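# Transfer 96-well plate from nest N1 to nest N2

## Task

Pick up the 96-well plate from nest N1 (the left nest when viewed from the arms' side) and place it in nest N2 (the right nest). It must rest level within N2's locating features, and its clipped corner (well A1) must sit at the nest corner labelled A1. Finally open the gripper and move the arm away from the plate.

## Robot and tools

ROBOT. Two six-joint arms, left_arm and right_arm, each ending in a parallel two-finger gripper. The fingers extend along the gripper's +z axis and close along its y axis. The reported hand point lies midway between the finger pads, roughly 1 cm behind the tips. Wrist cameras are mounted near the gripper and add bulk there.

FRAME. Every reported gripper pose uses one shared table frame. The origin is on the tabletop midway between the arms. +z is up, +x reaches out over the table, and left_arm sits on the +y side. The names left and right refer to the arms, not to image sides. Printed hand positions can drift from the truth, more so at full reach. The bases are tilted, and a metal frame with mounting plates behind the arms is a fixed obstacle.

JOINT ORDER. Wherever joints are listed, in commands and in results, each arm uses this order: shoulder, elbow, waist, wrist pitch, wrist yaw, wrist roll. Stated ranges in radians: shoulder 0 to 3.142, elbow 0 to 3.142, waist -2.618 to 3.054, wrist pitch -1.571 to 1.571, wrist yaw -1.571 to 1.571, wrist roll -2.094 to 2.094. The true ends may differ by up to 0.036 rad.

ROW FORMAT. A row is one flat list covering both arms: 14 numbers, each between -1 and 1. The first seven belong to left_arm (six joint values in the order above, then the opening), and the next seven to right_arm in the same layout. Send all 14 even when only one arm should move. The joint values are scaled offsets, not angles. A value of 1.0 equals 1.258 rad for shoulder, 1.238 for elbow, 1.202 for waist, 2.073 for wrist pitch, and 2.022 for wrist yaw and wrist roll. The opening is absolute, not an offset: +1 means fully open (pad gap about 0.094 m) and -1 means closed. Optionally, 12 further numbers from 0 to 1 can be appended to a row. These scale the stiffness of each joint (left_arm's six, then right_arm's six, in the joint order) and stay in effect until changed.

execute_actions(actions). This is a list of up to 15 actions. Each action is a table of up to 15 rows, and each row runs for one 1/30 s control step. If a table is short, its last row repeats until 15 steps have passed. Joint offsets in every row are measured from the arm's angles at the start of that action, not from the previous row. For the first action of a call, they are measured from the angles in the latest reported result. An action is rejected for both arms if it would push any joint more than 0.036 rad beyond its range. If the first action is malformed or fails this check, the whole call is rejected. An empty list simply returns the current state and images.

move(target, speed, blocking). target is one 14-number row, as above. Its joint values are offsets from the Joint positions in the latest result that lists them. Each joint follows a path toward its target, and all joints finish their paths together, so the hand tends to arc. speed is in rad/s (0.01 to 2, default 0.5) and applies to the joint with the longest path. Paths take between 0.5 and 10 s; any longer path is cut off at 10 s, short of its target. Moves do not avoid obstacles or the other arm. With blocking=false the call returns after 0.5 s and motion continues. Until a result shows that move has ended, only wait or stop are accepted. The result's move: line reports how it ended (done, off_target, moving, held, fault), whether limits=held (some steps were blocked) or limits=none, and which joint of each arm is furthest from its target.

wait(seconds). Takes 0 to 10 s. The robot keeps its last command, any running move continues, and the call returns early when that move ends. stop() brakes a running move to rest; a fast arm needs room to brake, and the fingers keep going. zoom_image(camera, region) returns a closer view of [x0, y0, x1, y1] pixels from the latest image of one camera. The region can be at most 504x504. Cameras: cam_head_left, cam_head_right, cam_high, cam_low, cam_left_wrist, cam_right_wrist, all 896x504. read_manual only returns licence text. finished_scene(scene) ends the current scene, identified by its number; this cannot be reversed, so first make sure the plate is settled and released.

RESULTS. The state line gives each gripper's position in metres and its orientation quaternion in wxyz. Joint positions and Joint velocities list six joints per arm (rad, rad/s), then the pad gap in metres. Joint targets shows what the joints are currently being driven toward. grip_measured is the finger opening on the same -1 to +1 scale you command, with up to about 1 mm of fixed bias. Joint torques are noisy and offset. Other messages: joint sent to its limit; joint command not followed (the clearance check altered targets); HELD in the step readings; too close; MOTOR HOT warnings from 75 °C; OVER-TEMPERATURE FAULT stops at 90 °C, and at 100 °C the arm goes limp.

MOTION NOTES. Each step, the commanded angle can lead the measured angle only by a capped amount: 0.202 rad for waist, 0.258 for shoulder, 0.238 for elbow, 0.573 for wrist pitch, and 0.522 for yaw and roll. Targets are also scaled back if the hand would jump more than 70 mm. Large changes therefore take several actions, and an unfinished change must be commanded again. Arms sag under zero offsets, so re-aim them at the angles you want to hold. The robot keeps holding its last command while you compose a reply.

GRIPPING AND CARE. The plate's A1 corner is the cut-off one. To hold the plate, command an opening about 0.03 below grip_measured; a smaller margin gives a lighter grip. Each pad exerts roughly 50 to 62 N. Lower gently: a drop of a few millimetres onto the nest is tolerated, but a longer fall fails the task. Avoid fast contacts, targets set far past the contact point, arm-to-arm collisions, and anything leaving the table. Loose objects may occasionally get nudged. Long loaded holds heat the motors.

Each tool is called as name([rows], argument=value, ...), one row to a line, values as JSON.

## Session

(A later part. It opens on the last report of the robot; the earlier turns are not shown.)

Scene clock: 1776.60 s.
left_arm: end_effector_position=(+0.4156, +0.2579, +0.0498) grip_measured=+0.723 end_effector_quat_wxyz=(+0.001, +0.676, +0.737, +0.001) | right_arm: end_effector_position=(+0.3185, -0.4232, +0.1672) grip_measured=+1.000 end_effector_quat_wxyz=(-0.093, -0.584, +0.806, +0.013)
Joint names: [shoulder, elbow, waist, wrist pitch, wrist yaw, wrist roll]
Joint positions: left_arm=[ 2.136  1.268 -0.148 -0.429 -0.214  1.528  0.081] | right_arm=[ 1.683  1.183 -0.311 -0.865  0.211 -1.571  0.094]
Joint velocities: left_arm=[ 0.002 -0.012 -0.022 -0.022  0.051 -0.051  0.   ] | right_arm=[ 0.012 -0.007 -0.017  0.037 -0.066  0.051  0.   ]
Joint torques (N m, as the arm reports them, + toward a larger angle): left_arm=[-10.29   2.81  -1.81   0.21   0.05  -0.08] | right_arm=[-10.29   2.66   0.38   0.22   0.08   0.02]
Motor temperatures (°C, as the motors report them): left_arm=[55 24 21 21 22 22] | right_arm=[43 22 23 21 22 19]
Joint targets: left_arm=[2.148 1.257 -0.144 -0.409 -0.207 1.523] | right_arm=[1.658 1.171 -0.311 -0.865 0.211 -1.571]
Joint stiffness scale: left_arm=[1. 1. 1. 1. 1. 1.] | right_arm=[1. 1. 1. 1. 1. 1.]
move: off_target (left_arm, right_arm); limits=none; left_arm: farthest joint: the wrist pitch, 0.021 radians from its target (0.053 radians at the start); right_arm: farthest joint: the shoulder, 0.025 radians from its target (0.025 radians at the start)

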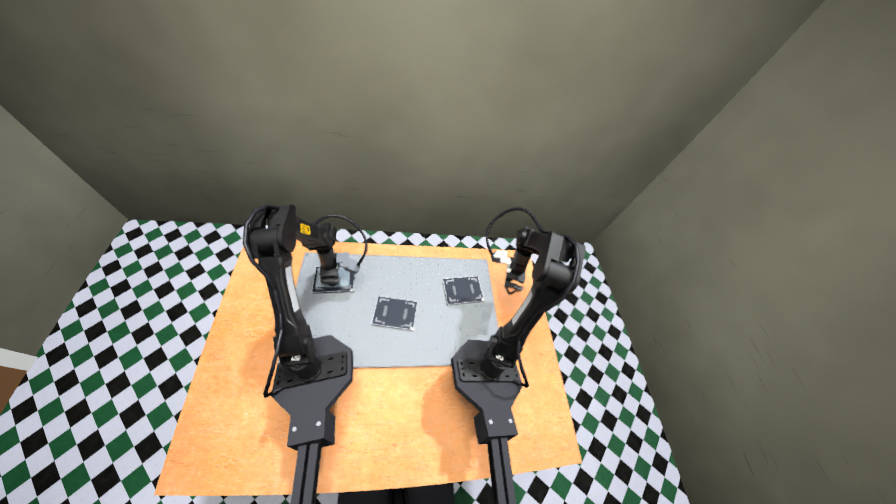

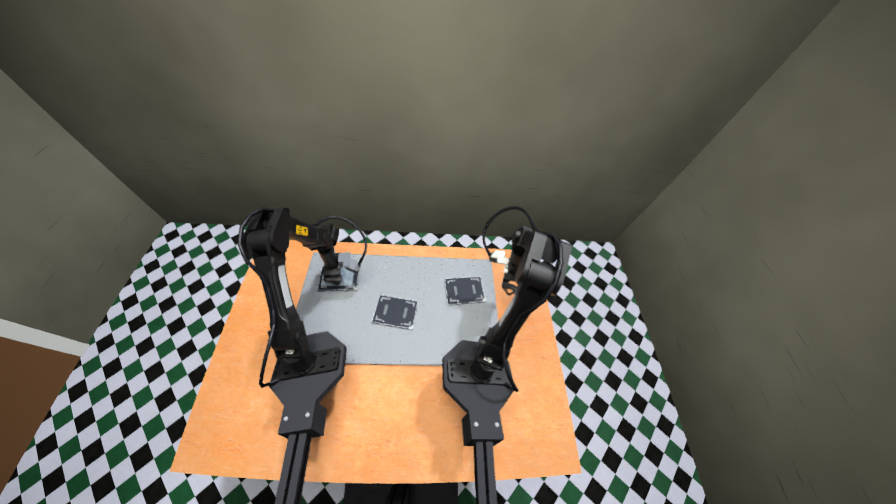

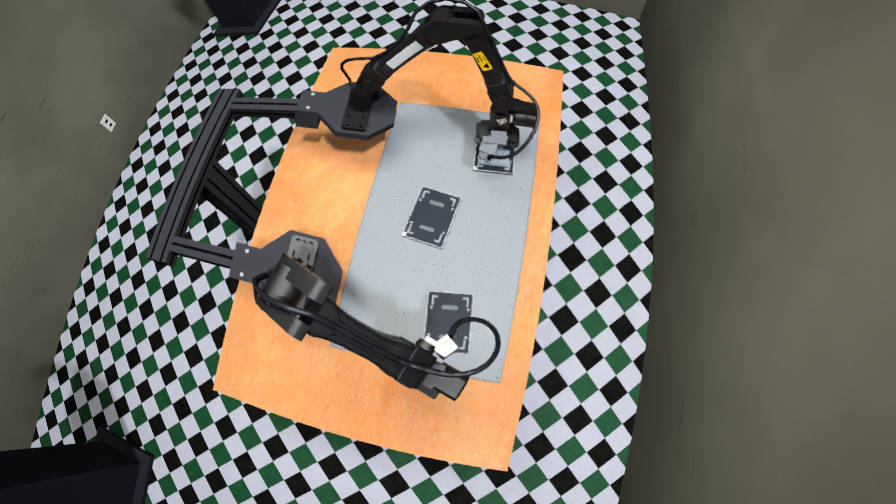

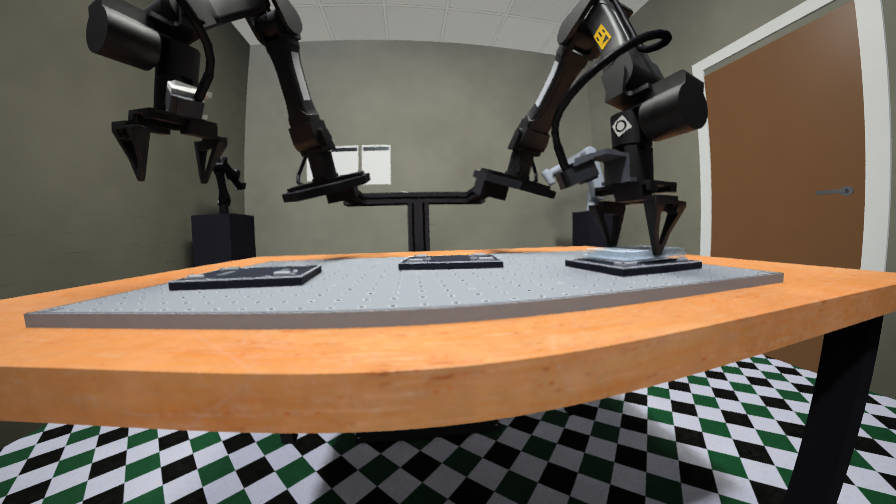

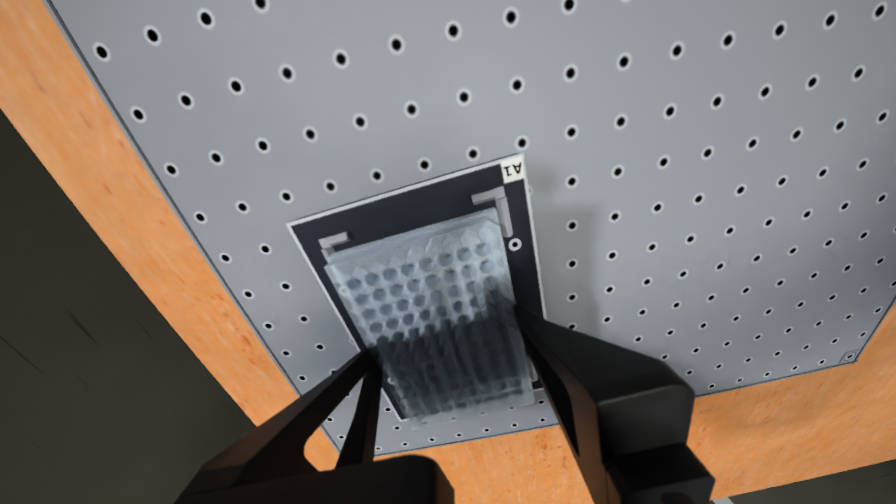

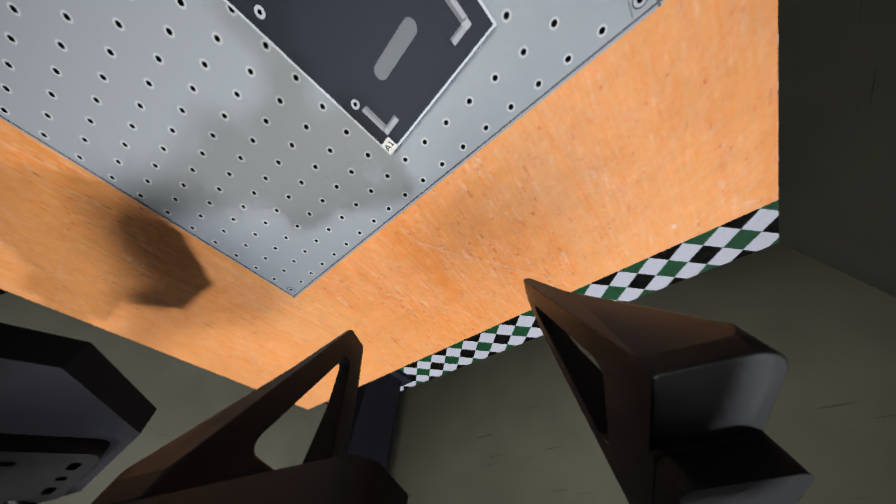

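zoom_image(camera="cam_low", region=[650, 238, 710, 272])

zoom_image(camera="cam_low", region=[575, 240, 655, 278])

zoom_image(camera="cam_high", region=[460, 120, 540, 185])

Region (650, 238, 710, 272) of cam_low's 896x504 image, scaled by 8.400, with more detail than that image has; it fills the top 286 rows of this view, and the rest is white.

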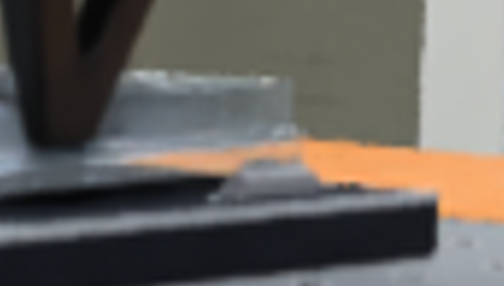

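Region (575, 240, 655, 278) of cam_low's 896x504 image, scaled by 6.300, with more detail than that image has; it fills the top 239 rows of this view, and the rest is white.

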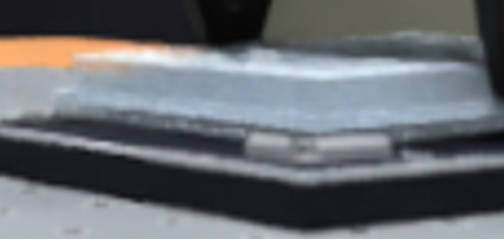

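Region (460, 120, 540, 185) of cam_high's 896x504 image, scaled by 6.300, with more detail than that image has; it fills the top 410 rows of this view, and the rest is white.

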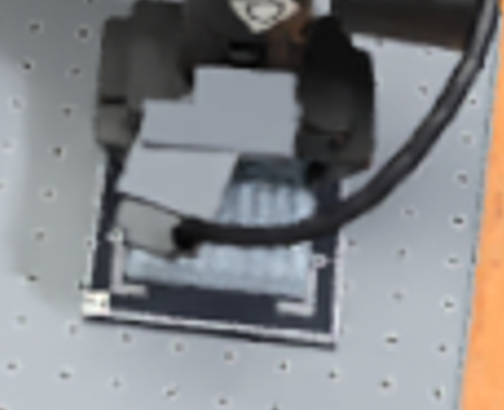

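execute_actions([
  [[0.0095,-0.009,0.002,0.0097,0.003,-0.0025,0.695,-0.02,-0.01,0,0,0,0,1],[0.0095,-0.009,0.000,0.0097,0.003,-0.0025,0.695,-0.02,-0.01,0,0,0,0,1],[0.0095,-0.009,-0.002,0.0097,0.003,-0.0025,0.695,-0.02,-0.01,0,0,0,0,1],[0.0095,-0.009,-0.004,0.0097,0.003,-0.0025,0.695,-0.02,-0.01,0,0,0,0,1],[0.0095,-0.009,-0.006,0.0097,0.003,-0.0025,0.695,-0.02,-0.01,0,0,0,0,1],[0.0095,-0.009,-0.008,0.0097,0.003,-0.0025,0.695,-0.02,-0.01,0,0,0,0,1],[0.0095,-0.009,-0.009,0.0097,0.003,-0.0025,0.695,-0.02,-0.01,0,0,0,0,1],[0.0095,-0.009,-0.010,0.0097,0.003,-0.0025,0.695,-0.02,-0.01,0,0,0,0,1],[0.0095,-0.009,-0.011,0.0097,0.003,-0.0025,0.695,-0.02,-0.01,0,0,0,0,1],[0.0095,-0.009,-0.012,0.0097,0.003,-0.0025,0.695,-0.02,-0.01,0,0,0,0,1],[0.0095,-0.009,-0.013,0.0097,0.003,-0.0025,0.695,-0.02,-0.01,0,0,0,0,1],[0.0095,-0.009,-0.014,0.0097,0.003,-0.0025,0.695,-0.02,-0.01,0,0,0,0,1],[0.0095,-0.009,-0.015,0.0097,0.003,-0.0025,0.695,-0.02,-0.01,0,0,0,0,1]],
])

Scene clock: 1841.37 s.
left_arm: end_effector_position=(+0.4156, +0.2579, +0.0498) grip_measured=+0.723 end_effector_quat_wxyz=(+0.001, +0.676, +0.737, +0.001) | right_arm: end_effector_position=(+0.3185, -0.4232, +0.1672) grip_measured=+1.000 end_effector_quat_wxyz=(-0.093, -0.584, +0.806, +0.013)
Joint names: [shoulder, elbow, waist, wrist pitch, wrist yaw, wrist roll]
Joint positions: left_arm=[ 2.136  1.268 -0.148 -0.429 -0.214  1.528  0.081] | right_arm=[ 1.683  1.183 -0.311 -0.865  0.211 -1.571  0.094]
Joint velocities: left_arm=[-0.002 -0.007 -0.007 -0.037 -0.022 -0.022 -0.   ] | right_arm=[ 0.027 -0.012  0.002 -0.022  0.022  0.007  0.   ]
Joint torques (N m, as the arm reports them, + toward a larger angle): left_arm=[-10.38   2.8   -3.62   0.2    0.04  -0.08] | right_arm=[-10.28   2.6    0.39   0.22   0.09   0.02]
Motor temperatures (°C, as the motors report them): left_arm=[50 24 21 21 22 22] | right_arm=[43 22 23 21 22 19]
Joint targets: left_arm=[2.148 1.257 -0.166 -0.409 -0.208 1.523] | right_arm=[1.658 1.171 -0.311 -0.865 0.211 -1.571]
Joint stiffness scale: left_arm=[1. 1. 1. 1. 1. 1.] | right_arm=[1. 1. 1. 1. 1. 1.]
Step readings (joint positions):
0: left_arm=[2.136 1.268 -0.148 -0.429 -0.214 1.528] | right_arm=[1.683 1.183 -0.311 -0.865 0.211 -1.571]
1: left_arm=[2.136 1.268 -0.148 -0.429 -0.214 1.528] | right_arm=[1.683 1.183 -0.311 -0.865 0.211 -1.571]
2: left_arm=[2.136 1.268 -0.148 -0.429 -0.214 1.528] | right_arm=[1.683 1.183 -0.311 -0.865 0.211 -1.571]
4: left_arm=[2.136 1.268 -0.148 -0.429 -0.214 1.528] | right_arm=[1.683 1.183 -0.311 -0.865 0.211 -1.571]
8: left_arm=[2.136 1.268 -0.148 -0.429 -0.214 1.528] | right_arm=[1.683 1.183 -0.311 -0.865 0.211 -1.571]
15: Joint positions above

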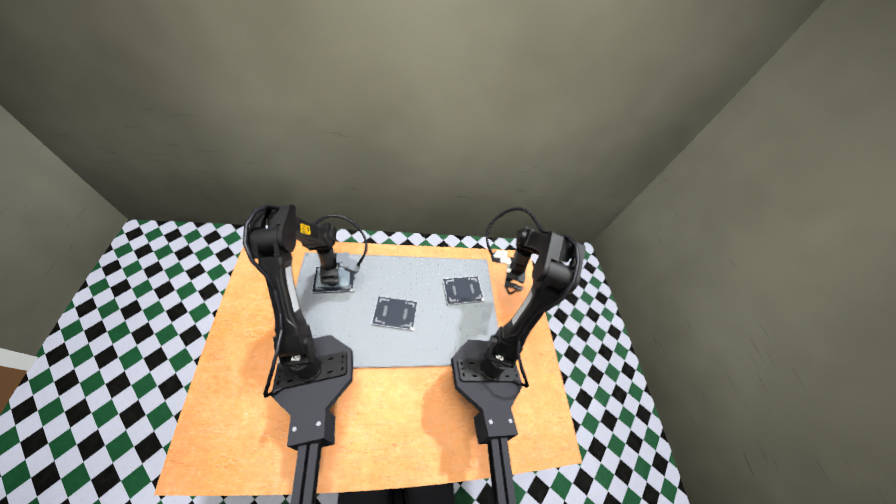

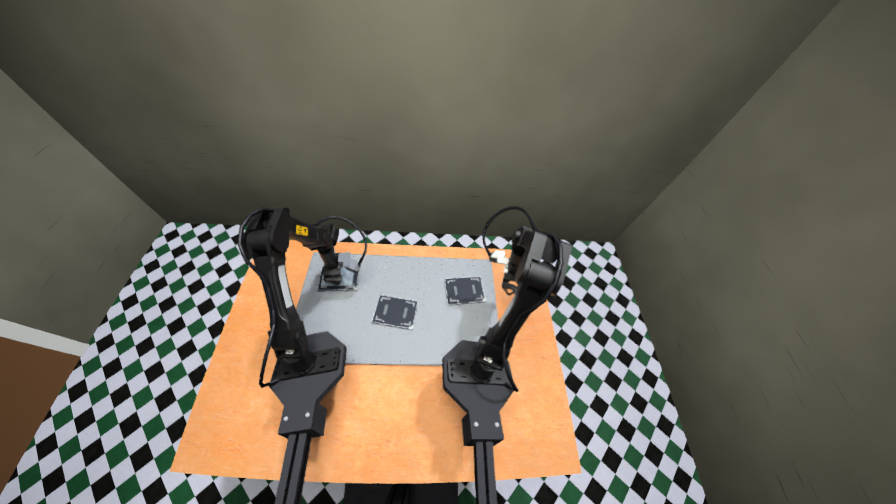

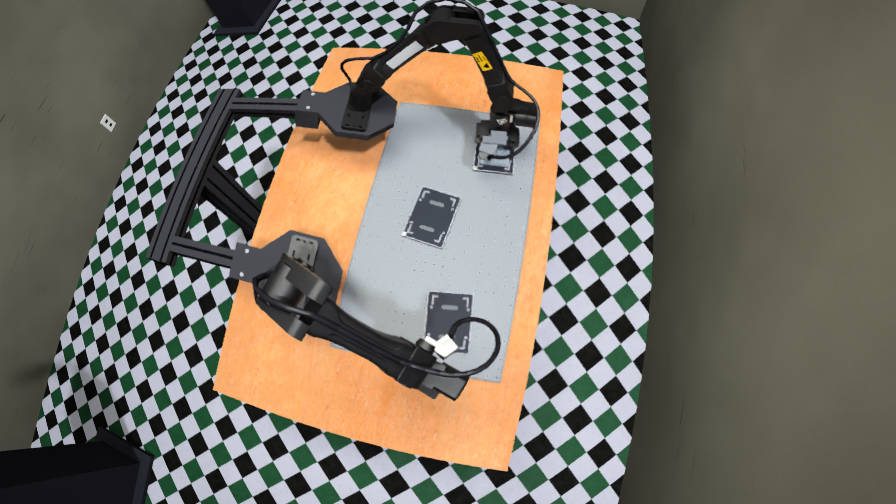

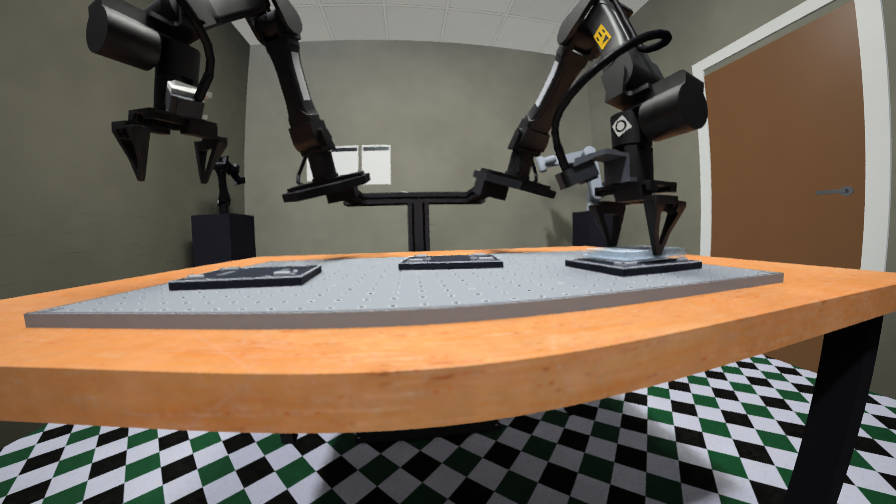

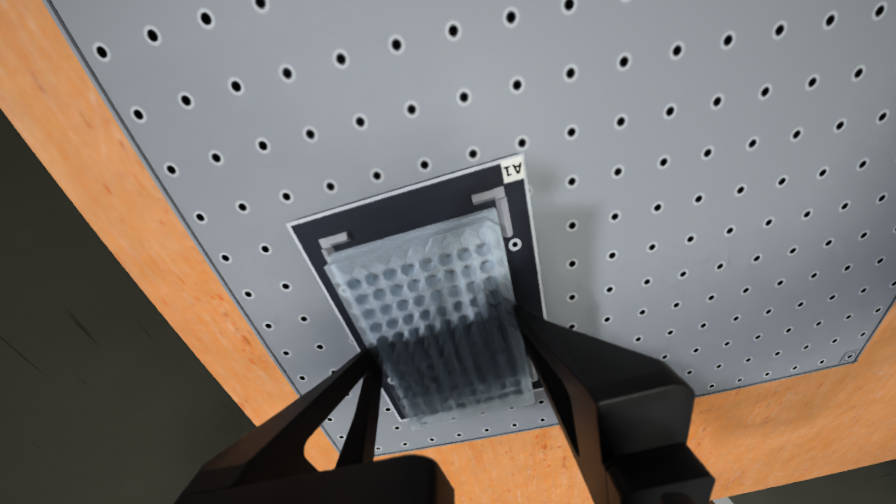

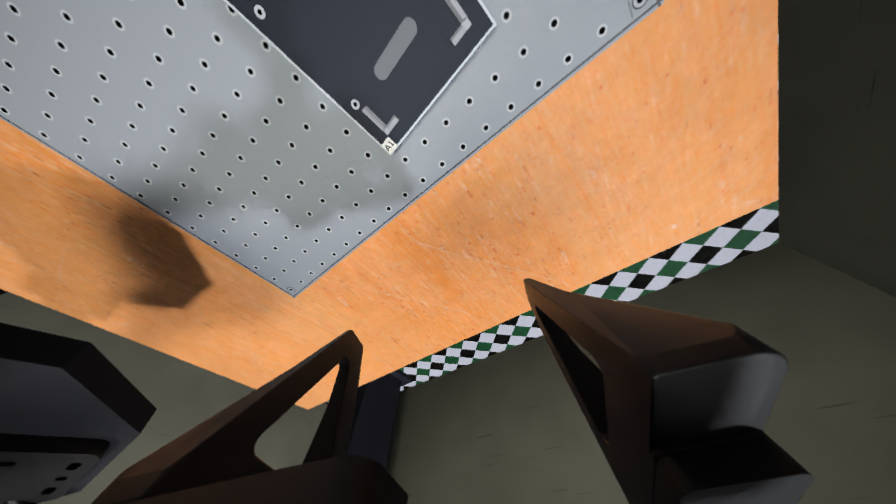

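execute_actions([
  [[0.0095,-0.009,-0.0155,0.0097,0.003,-0.0025,0.695,-0.02,-0.01,0,0,0,0,1],[0.0095,-0.009,-0.016,0.0097,0.003,-0.0025,0.695,-0.02,-0.01,0,0,0,0,1],[0.0095,-0.009,-0.0165,0.0097,0.003,-0.0025,0.695,-0.02,-0.01,0,0,0,0,1],[0.0095,-0.009,-0.017,0.0097,0.003,-0.0025,0.695,-0.02,-0.01,0,0,0,0,1],[0.0095,-0.009,-0.0175,0.0097,0.003,-0.0025,0.695,-0.02,-0.01,0,0,0,0,1],[0.0095,-0.009,-0.018,0.0097,0.003,-0.0025,0.695,-0.02,-0.01,0,0,0,0,1],[0.0095,-0.009,-0.0185,0.0097,0.003,-0.0025,0.695,-0.02,-0.01,0,0,0,0,1],[0.0095,-0.009,-0.019,0.0097,0.003,-0.0025,0.695,-0.02,-0.01,0,0,0,0,1]],
])

Scene clock: 1848.60 s.
left_arm: end_effector_position=(+0.4164, +0.2560, +0.0503) grip_measured=+0.723 end_effector_quat_wxyz=(+0.002, +0.677, +0.736, +0.002) | right_arm: end_effector_position=(+0.3185, -0.4232, +0.1672) grip_measured=+1.000 end_effector_quat_wxyz=(-0.093, -0.584, +0.806, +0.013)
Joint names: [shoulder, elbow, waist, wrist pitch, wrist yaw, wrist roll]
Joint positions: left_arm=[ 2.136  1.268 -0.153 -0.427 -0.216  1.526  0.081] | right_arm=[ 1.683  1.183 -0.311 -0.865  0.211 -1.571  0.094]
Joint velocities: left_arm=[-0.012  0.002  0.007 -0.007 -0.095  0.022  0.   ] | right_arm=[-0.007 -0.017 -0.012  0.037 -0.051 -0.066  0.   ]
Joint torques (N m, as the arm reports them, + toward a larger angle): left_arm=[-10.39   2.81  -3.61   0.18   0.07  -0.07] | right_arm=[-10.28   2.64   0.37   0.21   0.07   0.02]
Motor temperatures (°C, as the motors report them): left_arm=[50 24 21 21 22 22] | right_arm=[43 22 23 21 22 19]
Joint targets: left_arm=[2.148 1.257 -0.171 -0.409 -0.207 1.523] | right_arm=[1.658 1.171 -0.311 -0.865 0.211 -1.571]
Joint stiffness scale: left_arm=[1. 1. 1. 1. 1. 1.] | right_arm=[1. 1. 1. 1. 1. 1.]
Step readings (joint positions):
0: left_arm=[2.136 1.268 -0.148 -0.429 -0.214 1.528] | right_arm=[1.683 1.183 -0.311 -0.865 0.211 -1.571]
1: left_arm=[2.136 1.268 -0.148 -0.429 -0.214 1.528] | right_arm=[1.683 1.183 -0.311 -0.865 0.211 -1.571]
2: left_arm=[2.136 1.268 -0.148 -0.429 -0.214 1.528] | right_arm=[1.683 1.183 -0.311 -0.865 0.211 -1.571]
4: left_arm=[2.136 1.268 -0.148 -0.429 -0.214 1.528] | right_arm=[1.683 1.183 -0.311 -0.865 0.211 -1.571]
8: left_arm=[2.136 1.268 -0.149 -0.429 -0.215 1.528] | right_arm=[1.683 1.183 -0.311 -0.865 0.211 -1.571]
15: Joint positions above

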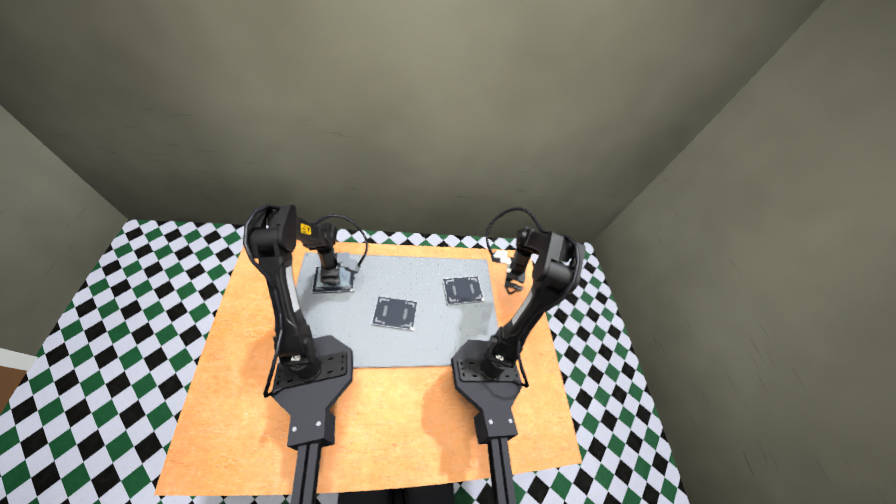

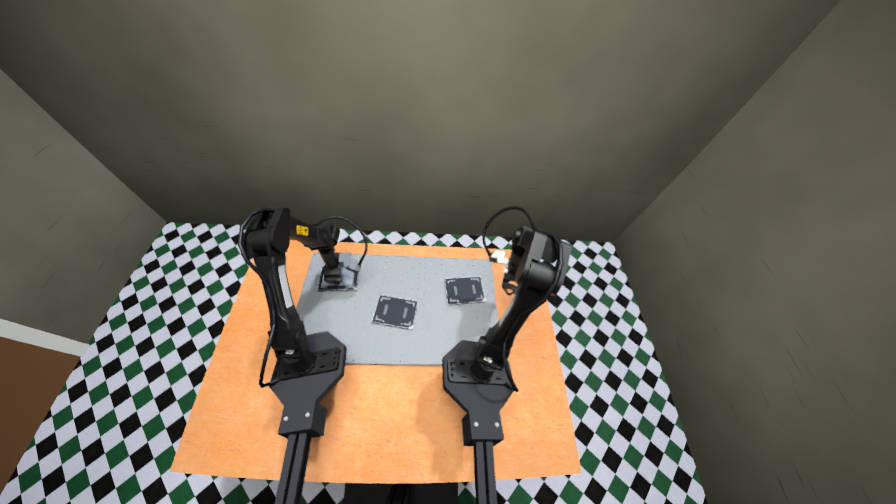

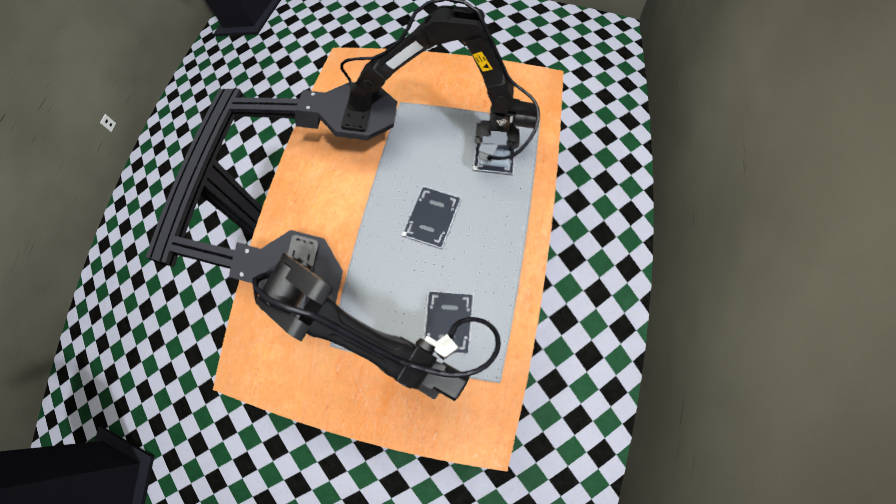

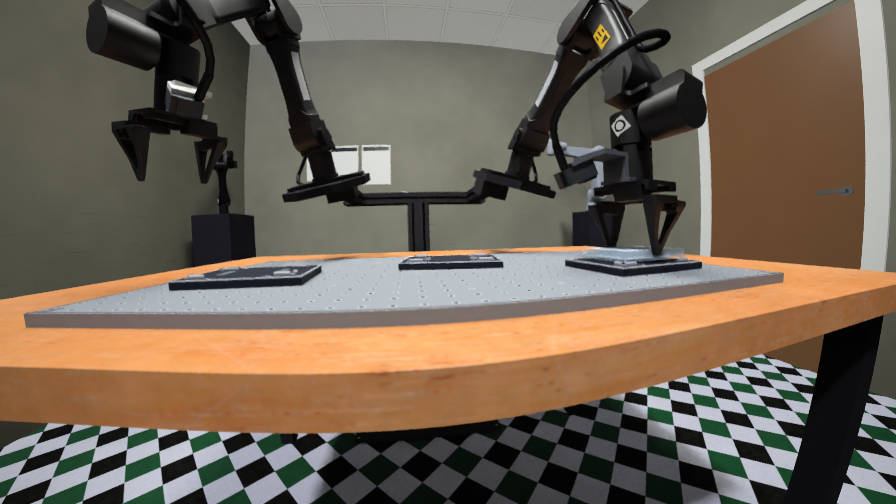

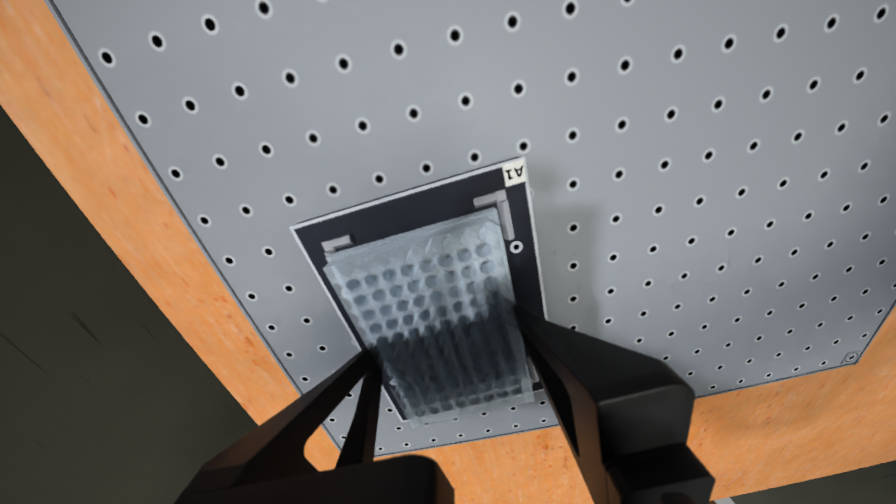

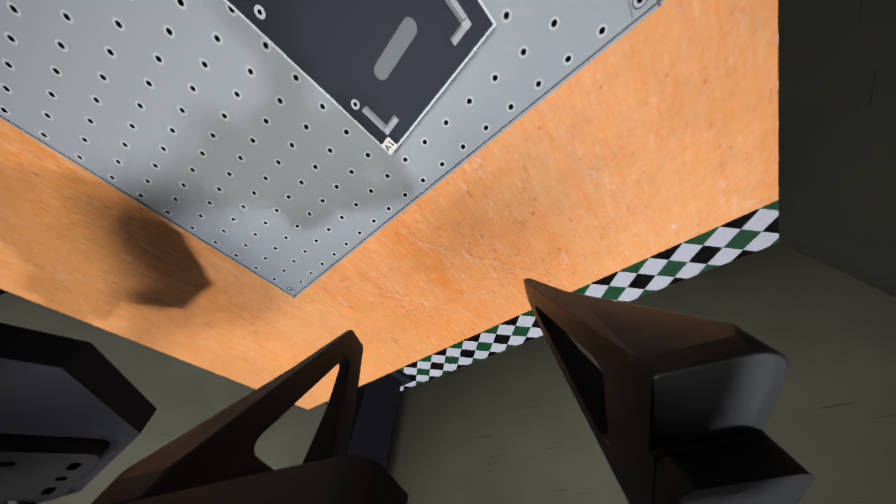

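zoom_image(camera="cam_left_wrist", region=[295, 150, 545, 310])

zoom_image(camera="cam_low", region=[570, 235, 710, 280])

Region (295, 150, 545, 310) of cam_left_wrist's 896x504 image, scaled by 2.016, with more detail than that image has; it fills the top 323 rows of this view, and the rest is white.

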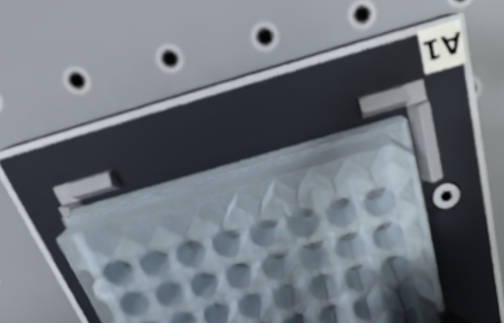

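Region (570, 235, 710, 280) of cam_low's 896x504 image, scaled by 3.600, with more detail than that image has; it fills the top 162 rows of this view, and the rest is white.

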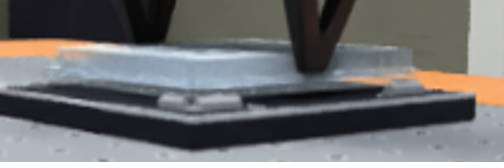

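execute_actions([
  [[0.0095,-0.009,-0.012,0.009,0.004,-0.0015,0.695,-0.02,-0.01,0,0,0,0,1],[0.0105,-0.009,-0.010,0.009,0.004,-0.0015,0.695,-0.02,-0.01,0,0,0,0,1],[0.0115,-0.009,-0.008,0.0095,0.004,-0.0015,0.695,-0.02,-0.01,0,0,0,0,1],[0.0125,-0.009,-0.008,0.010,0.004,-0.0015,0.695,-0.02,-0.01,0,0,0,0,1],[0.0135,-0.009,-0.008,0.0105,0.004,-0.0015,0.695,-0.02,-0.01,0,0,0,0,1],[0.0145,-0.009,-0.008,0.011,0.004,-0.0015,0.695,-0.02,-0.01,0,0,0,0,1],[0.0155,-0.009,-0.008,0.0115,0.004,-0.0015,0.695,-0.02,-0.01,0,0,0,0,1],[0.016,-0.009,-0.008,0.012,0.004,-0.0015,0.695,-0.02,-0.01,0,0,0,0,1],[0.0165,-0.009,-0.008,0.012,0.004,-0.0015,0.695,-0.02,-0.01,0,0,0,0,1],[0.017,-0.009,-0.008,0.012,0.004,-0.0015,0.695,-0.02,-0.01,0,0,0,0,1]],
])

Scene clock: 1862.33 s.
left_arm: end_effector_position=(+0.4148, +0.2552, +0.0466) grip_measured=+0.723 end_effector_quat_wxyz=(-0.000, +0.677, +0.736, +0.001) | right_arm: end_effector_position=(+0.3185, -0.4232, +0.1672) grip_measured=+1.000 end_effector_quat_wxyz=(-0.093, -0.584, +0.806, +0.013)
Joint names: [shoulder, elbow, waist, wrist pitch, wrist yaw, wrist roll]
Joint positions: left_arm=[ 2.146  1.268 -0.153 -0.422 -0.216  1.525  0.081] | right_arm=[ 1.683  1.183 -0.311 -0.865  0.211 -1.571  0.094]
Joint velocities: left_arm=[-0.002  0.022 -0.007  0.022  0.022 -0.007 -0.001] | right_arm=[ 0.007  0.007  0.007 -0.037 -0.007 -0.022  0.   ]
Joint torques (N m, as the arm reports them, + toward a larger angle): left_arm=[-10.47   2.76  -2.95   0.19   0.05  -0.05] | right_arm=[-10.28   2.63   0.41   0.22   0.08   0.03]
Motor temperatures (°C, as the motors report them): left_arm=[50 24 21 21 22 22] | right_arm=[43 22 23 21 22 19]
Joint targets: left_arm=[2.157 1.257 -0.163 -0.402 -0.208 1.523] | right_arm=[1.658 1.171 -0.311 -0.865 0.211 -1.571]
Joint stiffness scale: left_arm=[1. 1. 1. 1. 1. 1.] | right_arm=[1. 1. 1. 1. 1. 1.]
Step readings (joint positions):
0: left_arm=[2.136 1.268 -0.153 -0.427 -0.216 1.526] | right_arm=[1.683 1.183 -0.311 -0.865 0.211 -1.571]
1: left_arm=[2.136 1.268 -0.153 -0.427 -0.216 1.526] | right_arm=[1.683 1.183 -0.311 -0.865 0.211 -1.571]
2: left_arm=[2.136 1.268 -0.153 -0.427 -0.216 1.526] | right_arm=[1.683 1.183 -0.311 -0.865 0.211 -1.571]
4: left_arm=[2.136 1.268 -0.153 -0.427 -0.216 1.526] | right_arm=[1.683 1.183 -0.311 -0.865 0.211 -1.571]
8: left_arm=[2.143 1.268 -0.153 -0.425 -0.216 1.526] | right_arm=[1.683 1.183 -0.311 -0.865 0.211 -1.571]
15: Joint positions above

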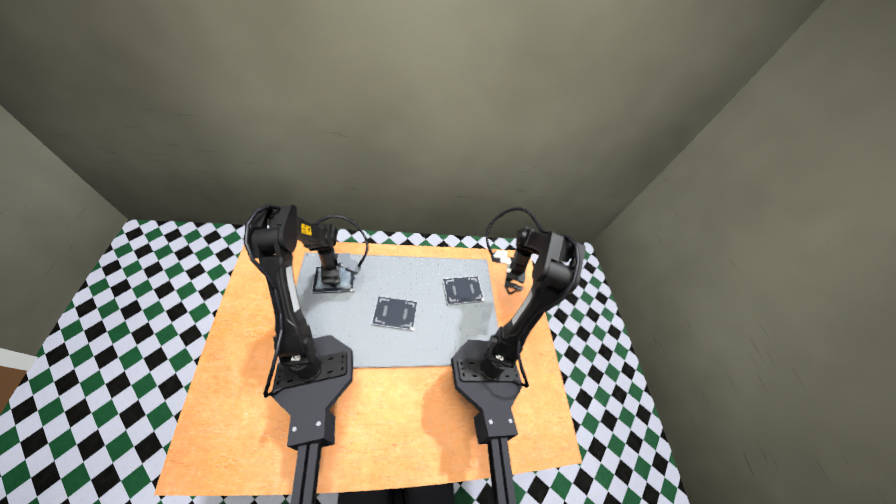

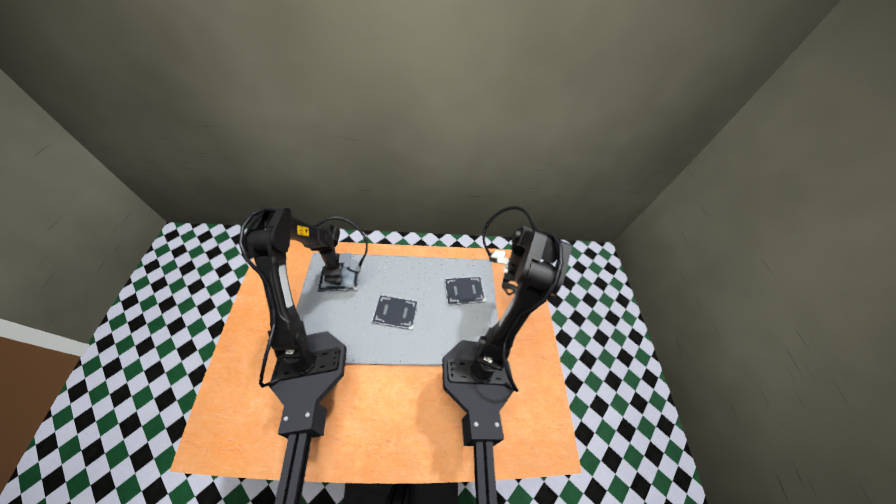

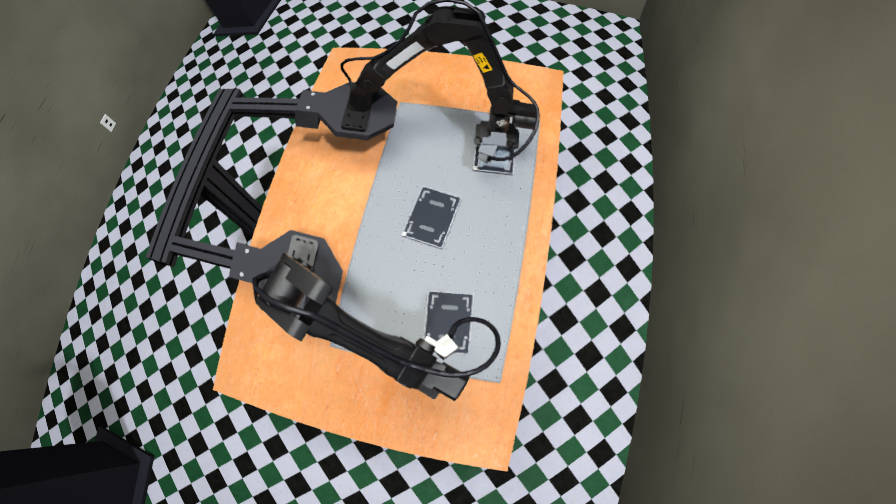

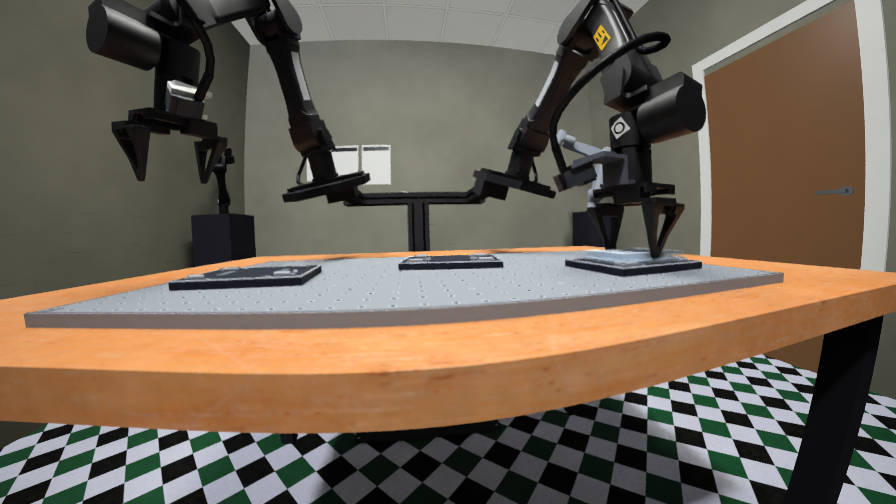

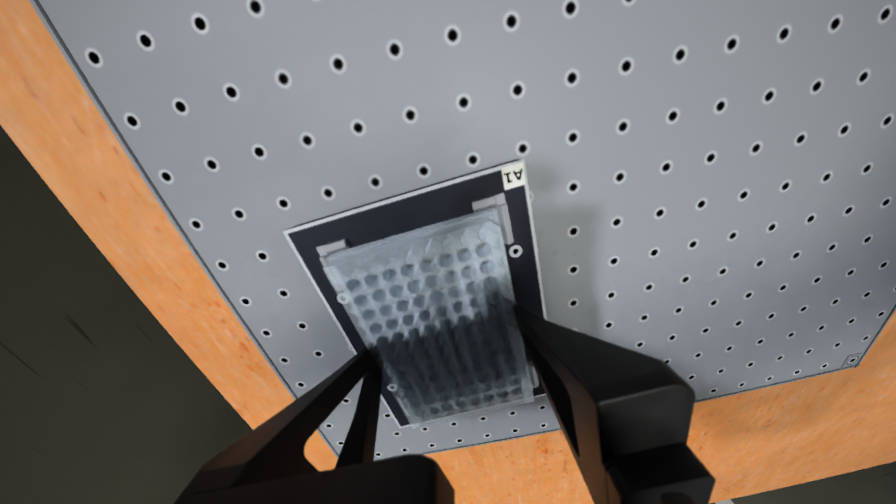

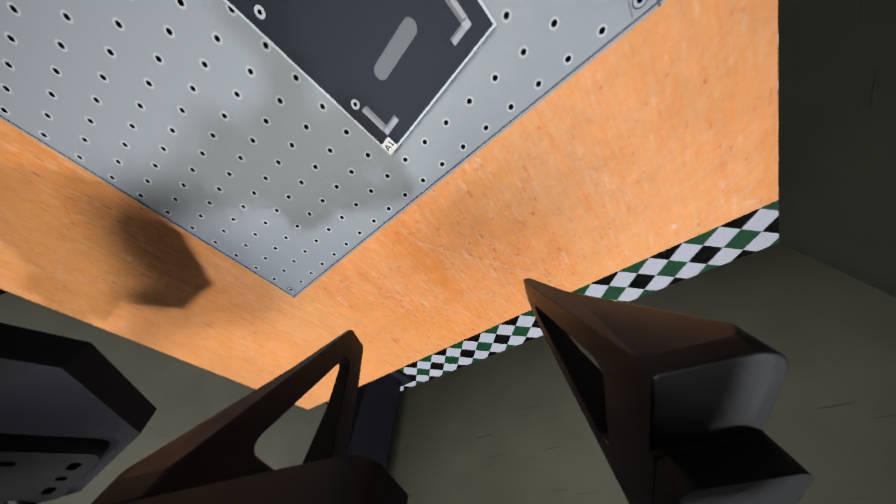

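It went down to z=0.0466. Check.

zoom_image(camera="cam_low", region=[570, 235, 710, 280])

zoom_image(camera="cam_left_wrist", region=[295, 150, 545, 310])

Region (570, 235, 710, 280) of cam_low's 896x504 image, scaled by 3.600, with more detail than that image has; it fills the top 162 rows of this view, and the rest is white.

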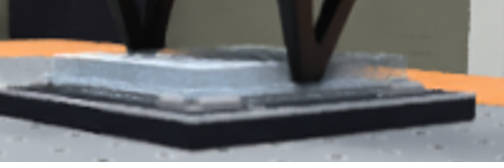

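Region (295, 150, 545, 310) of cam_left_wrist's 896x504 image, scaled by 2.016, with more detail than that image has; it fills the top 323 rows of this view, and the rest is white.

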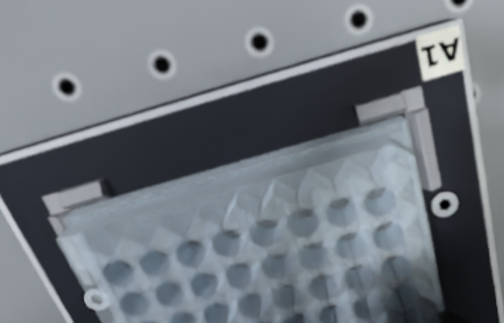

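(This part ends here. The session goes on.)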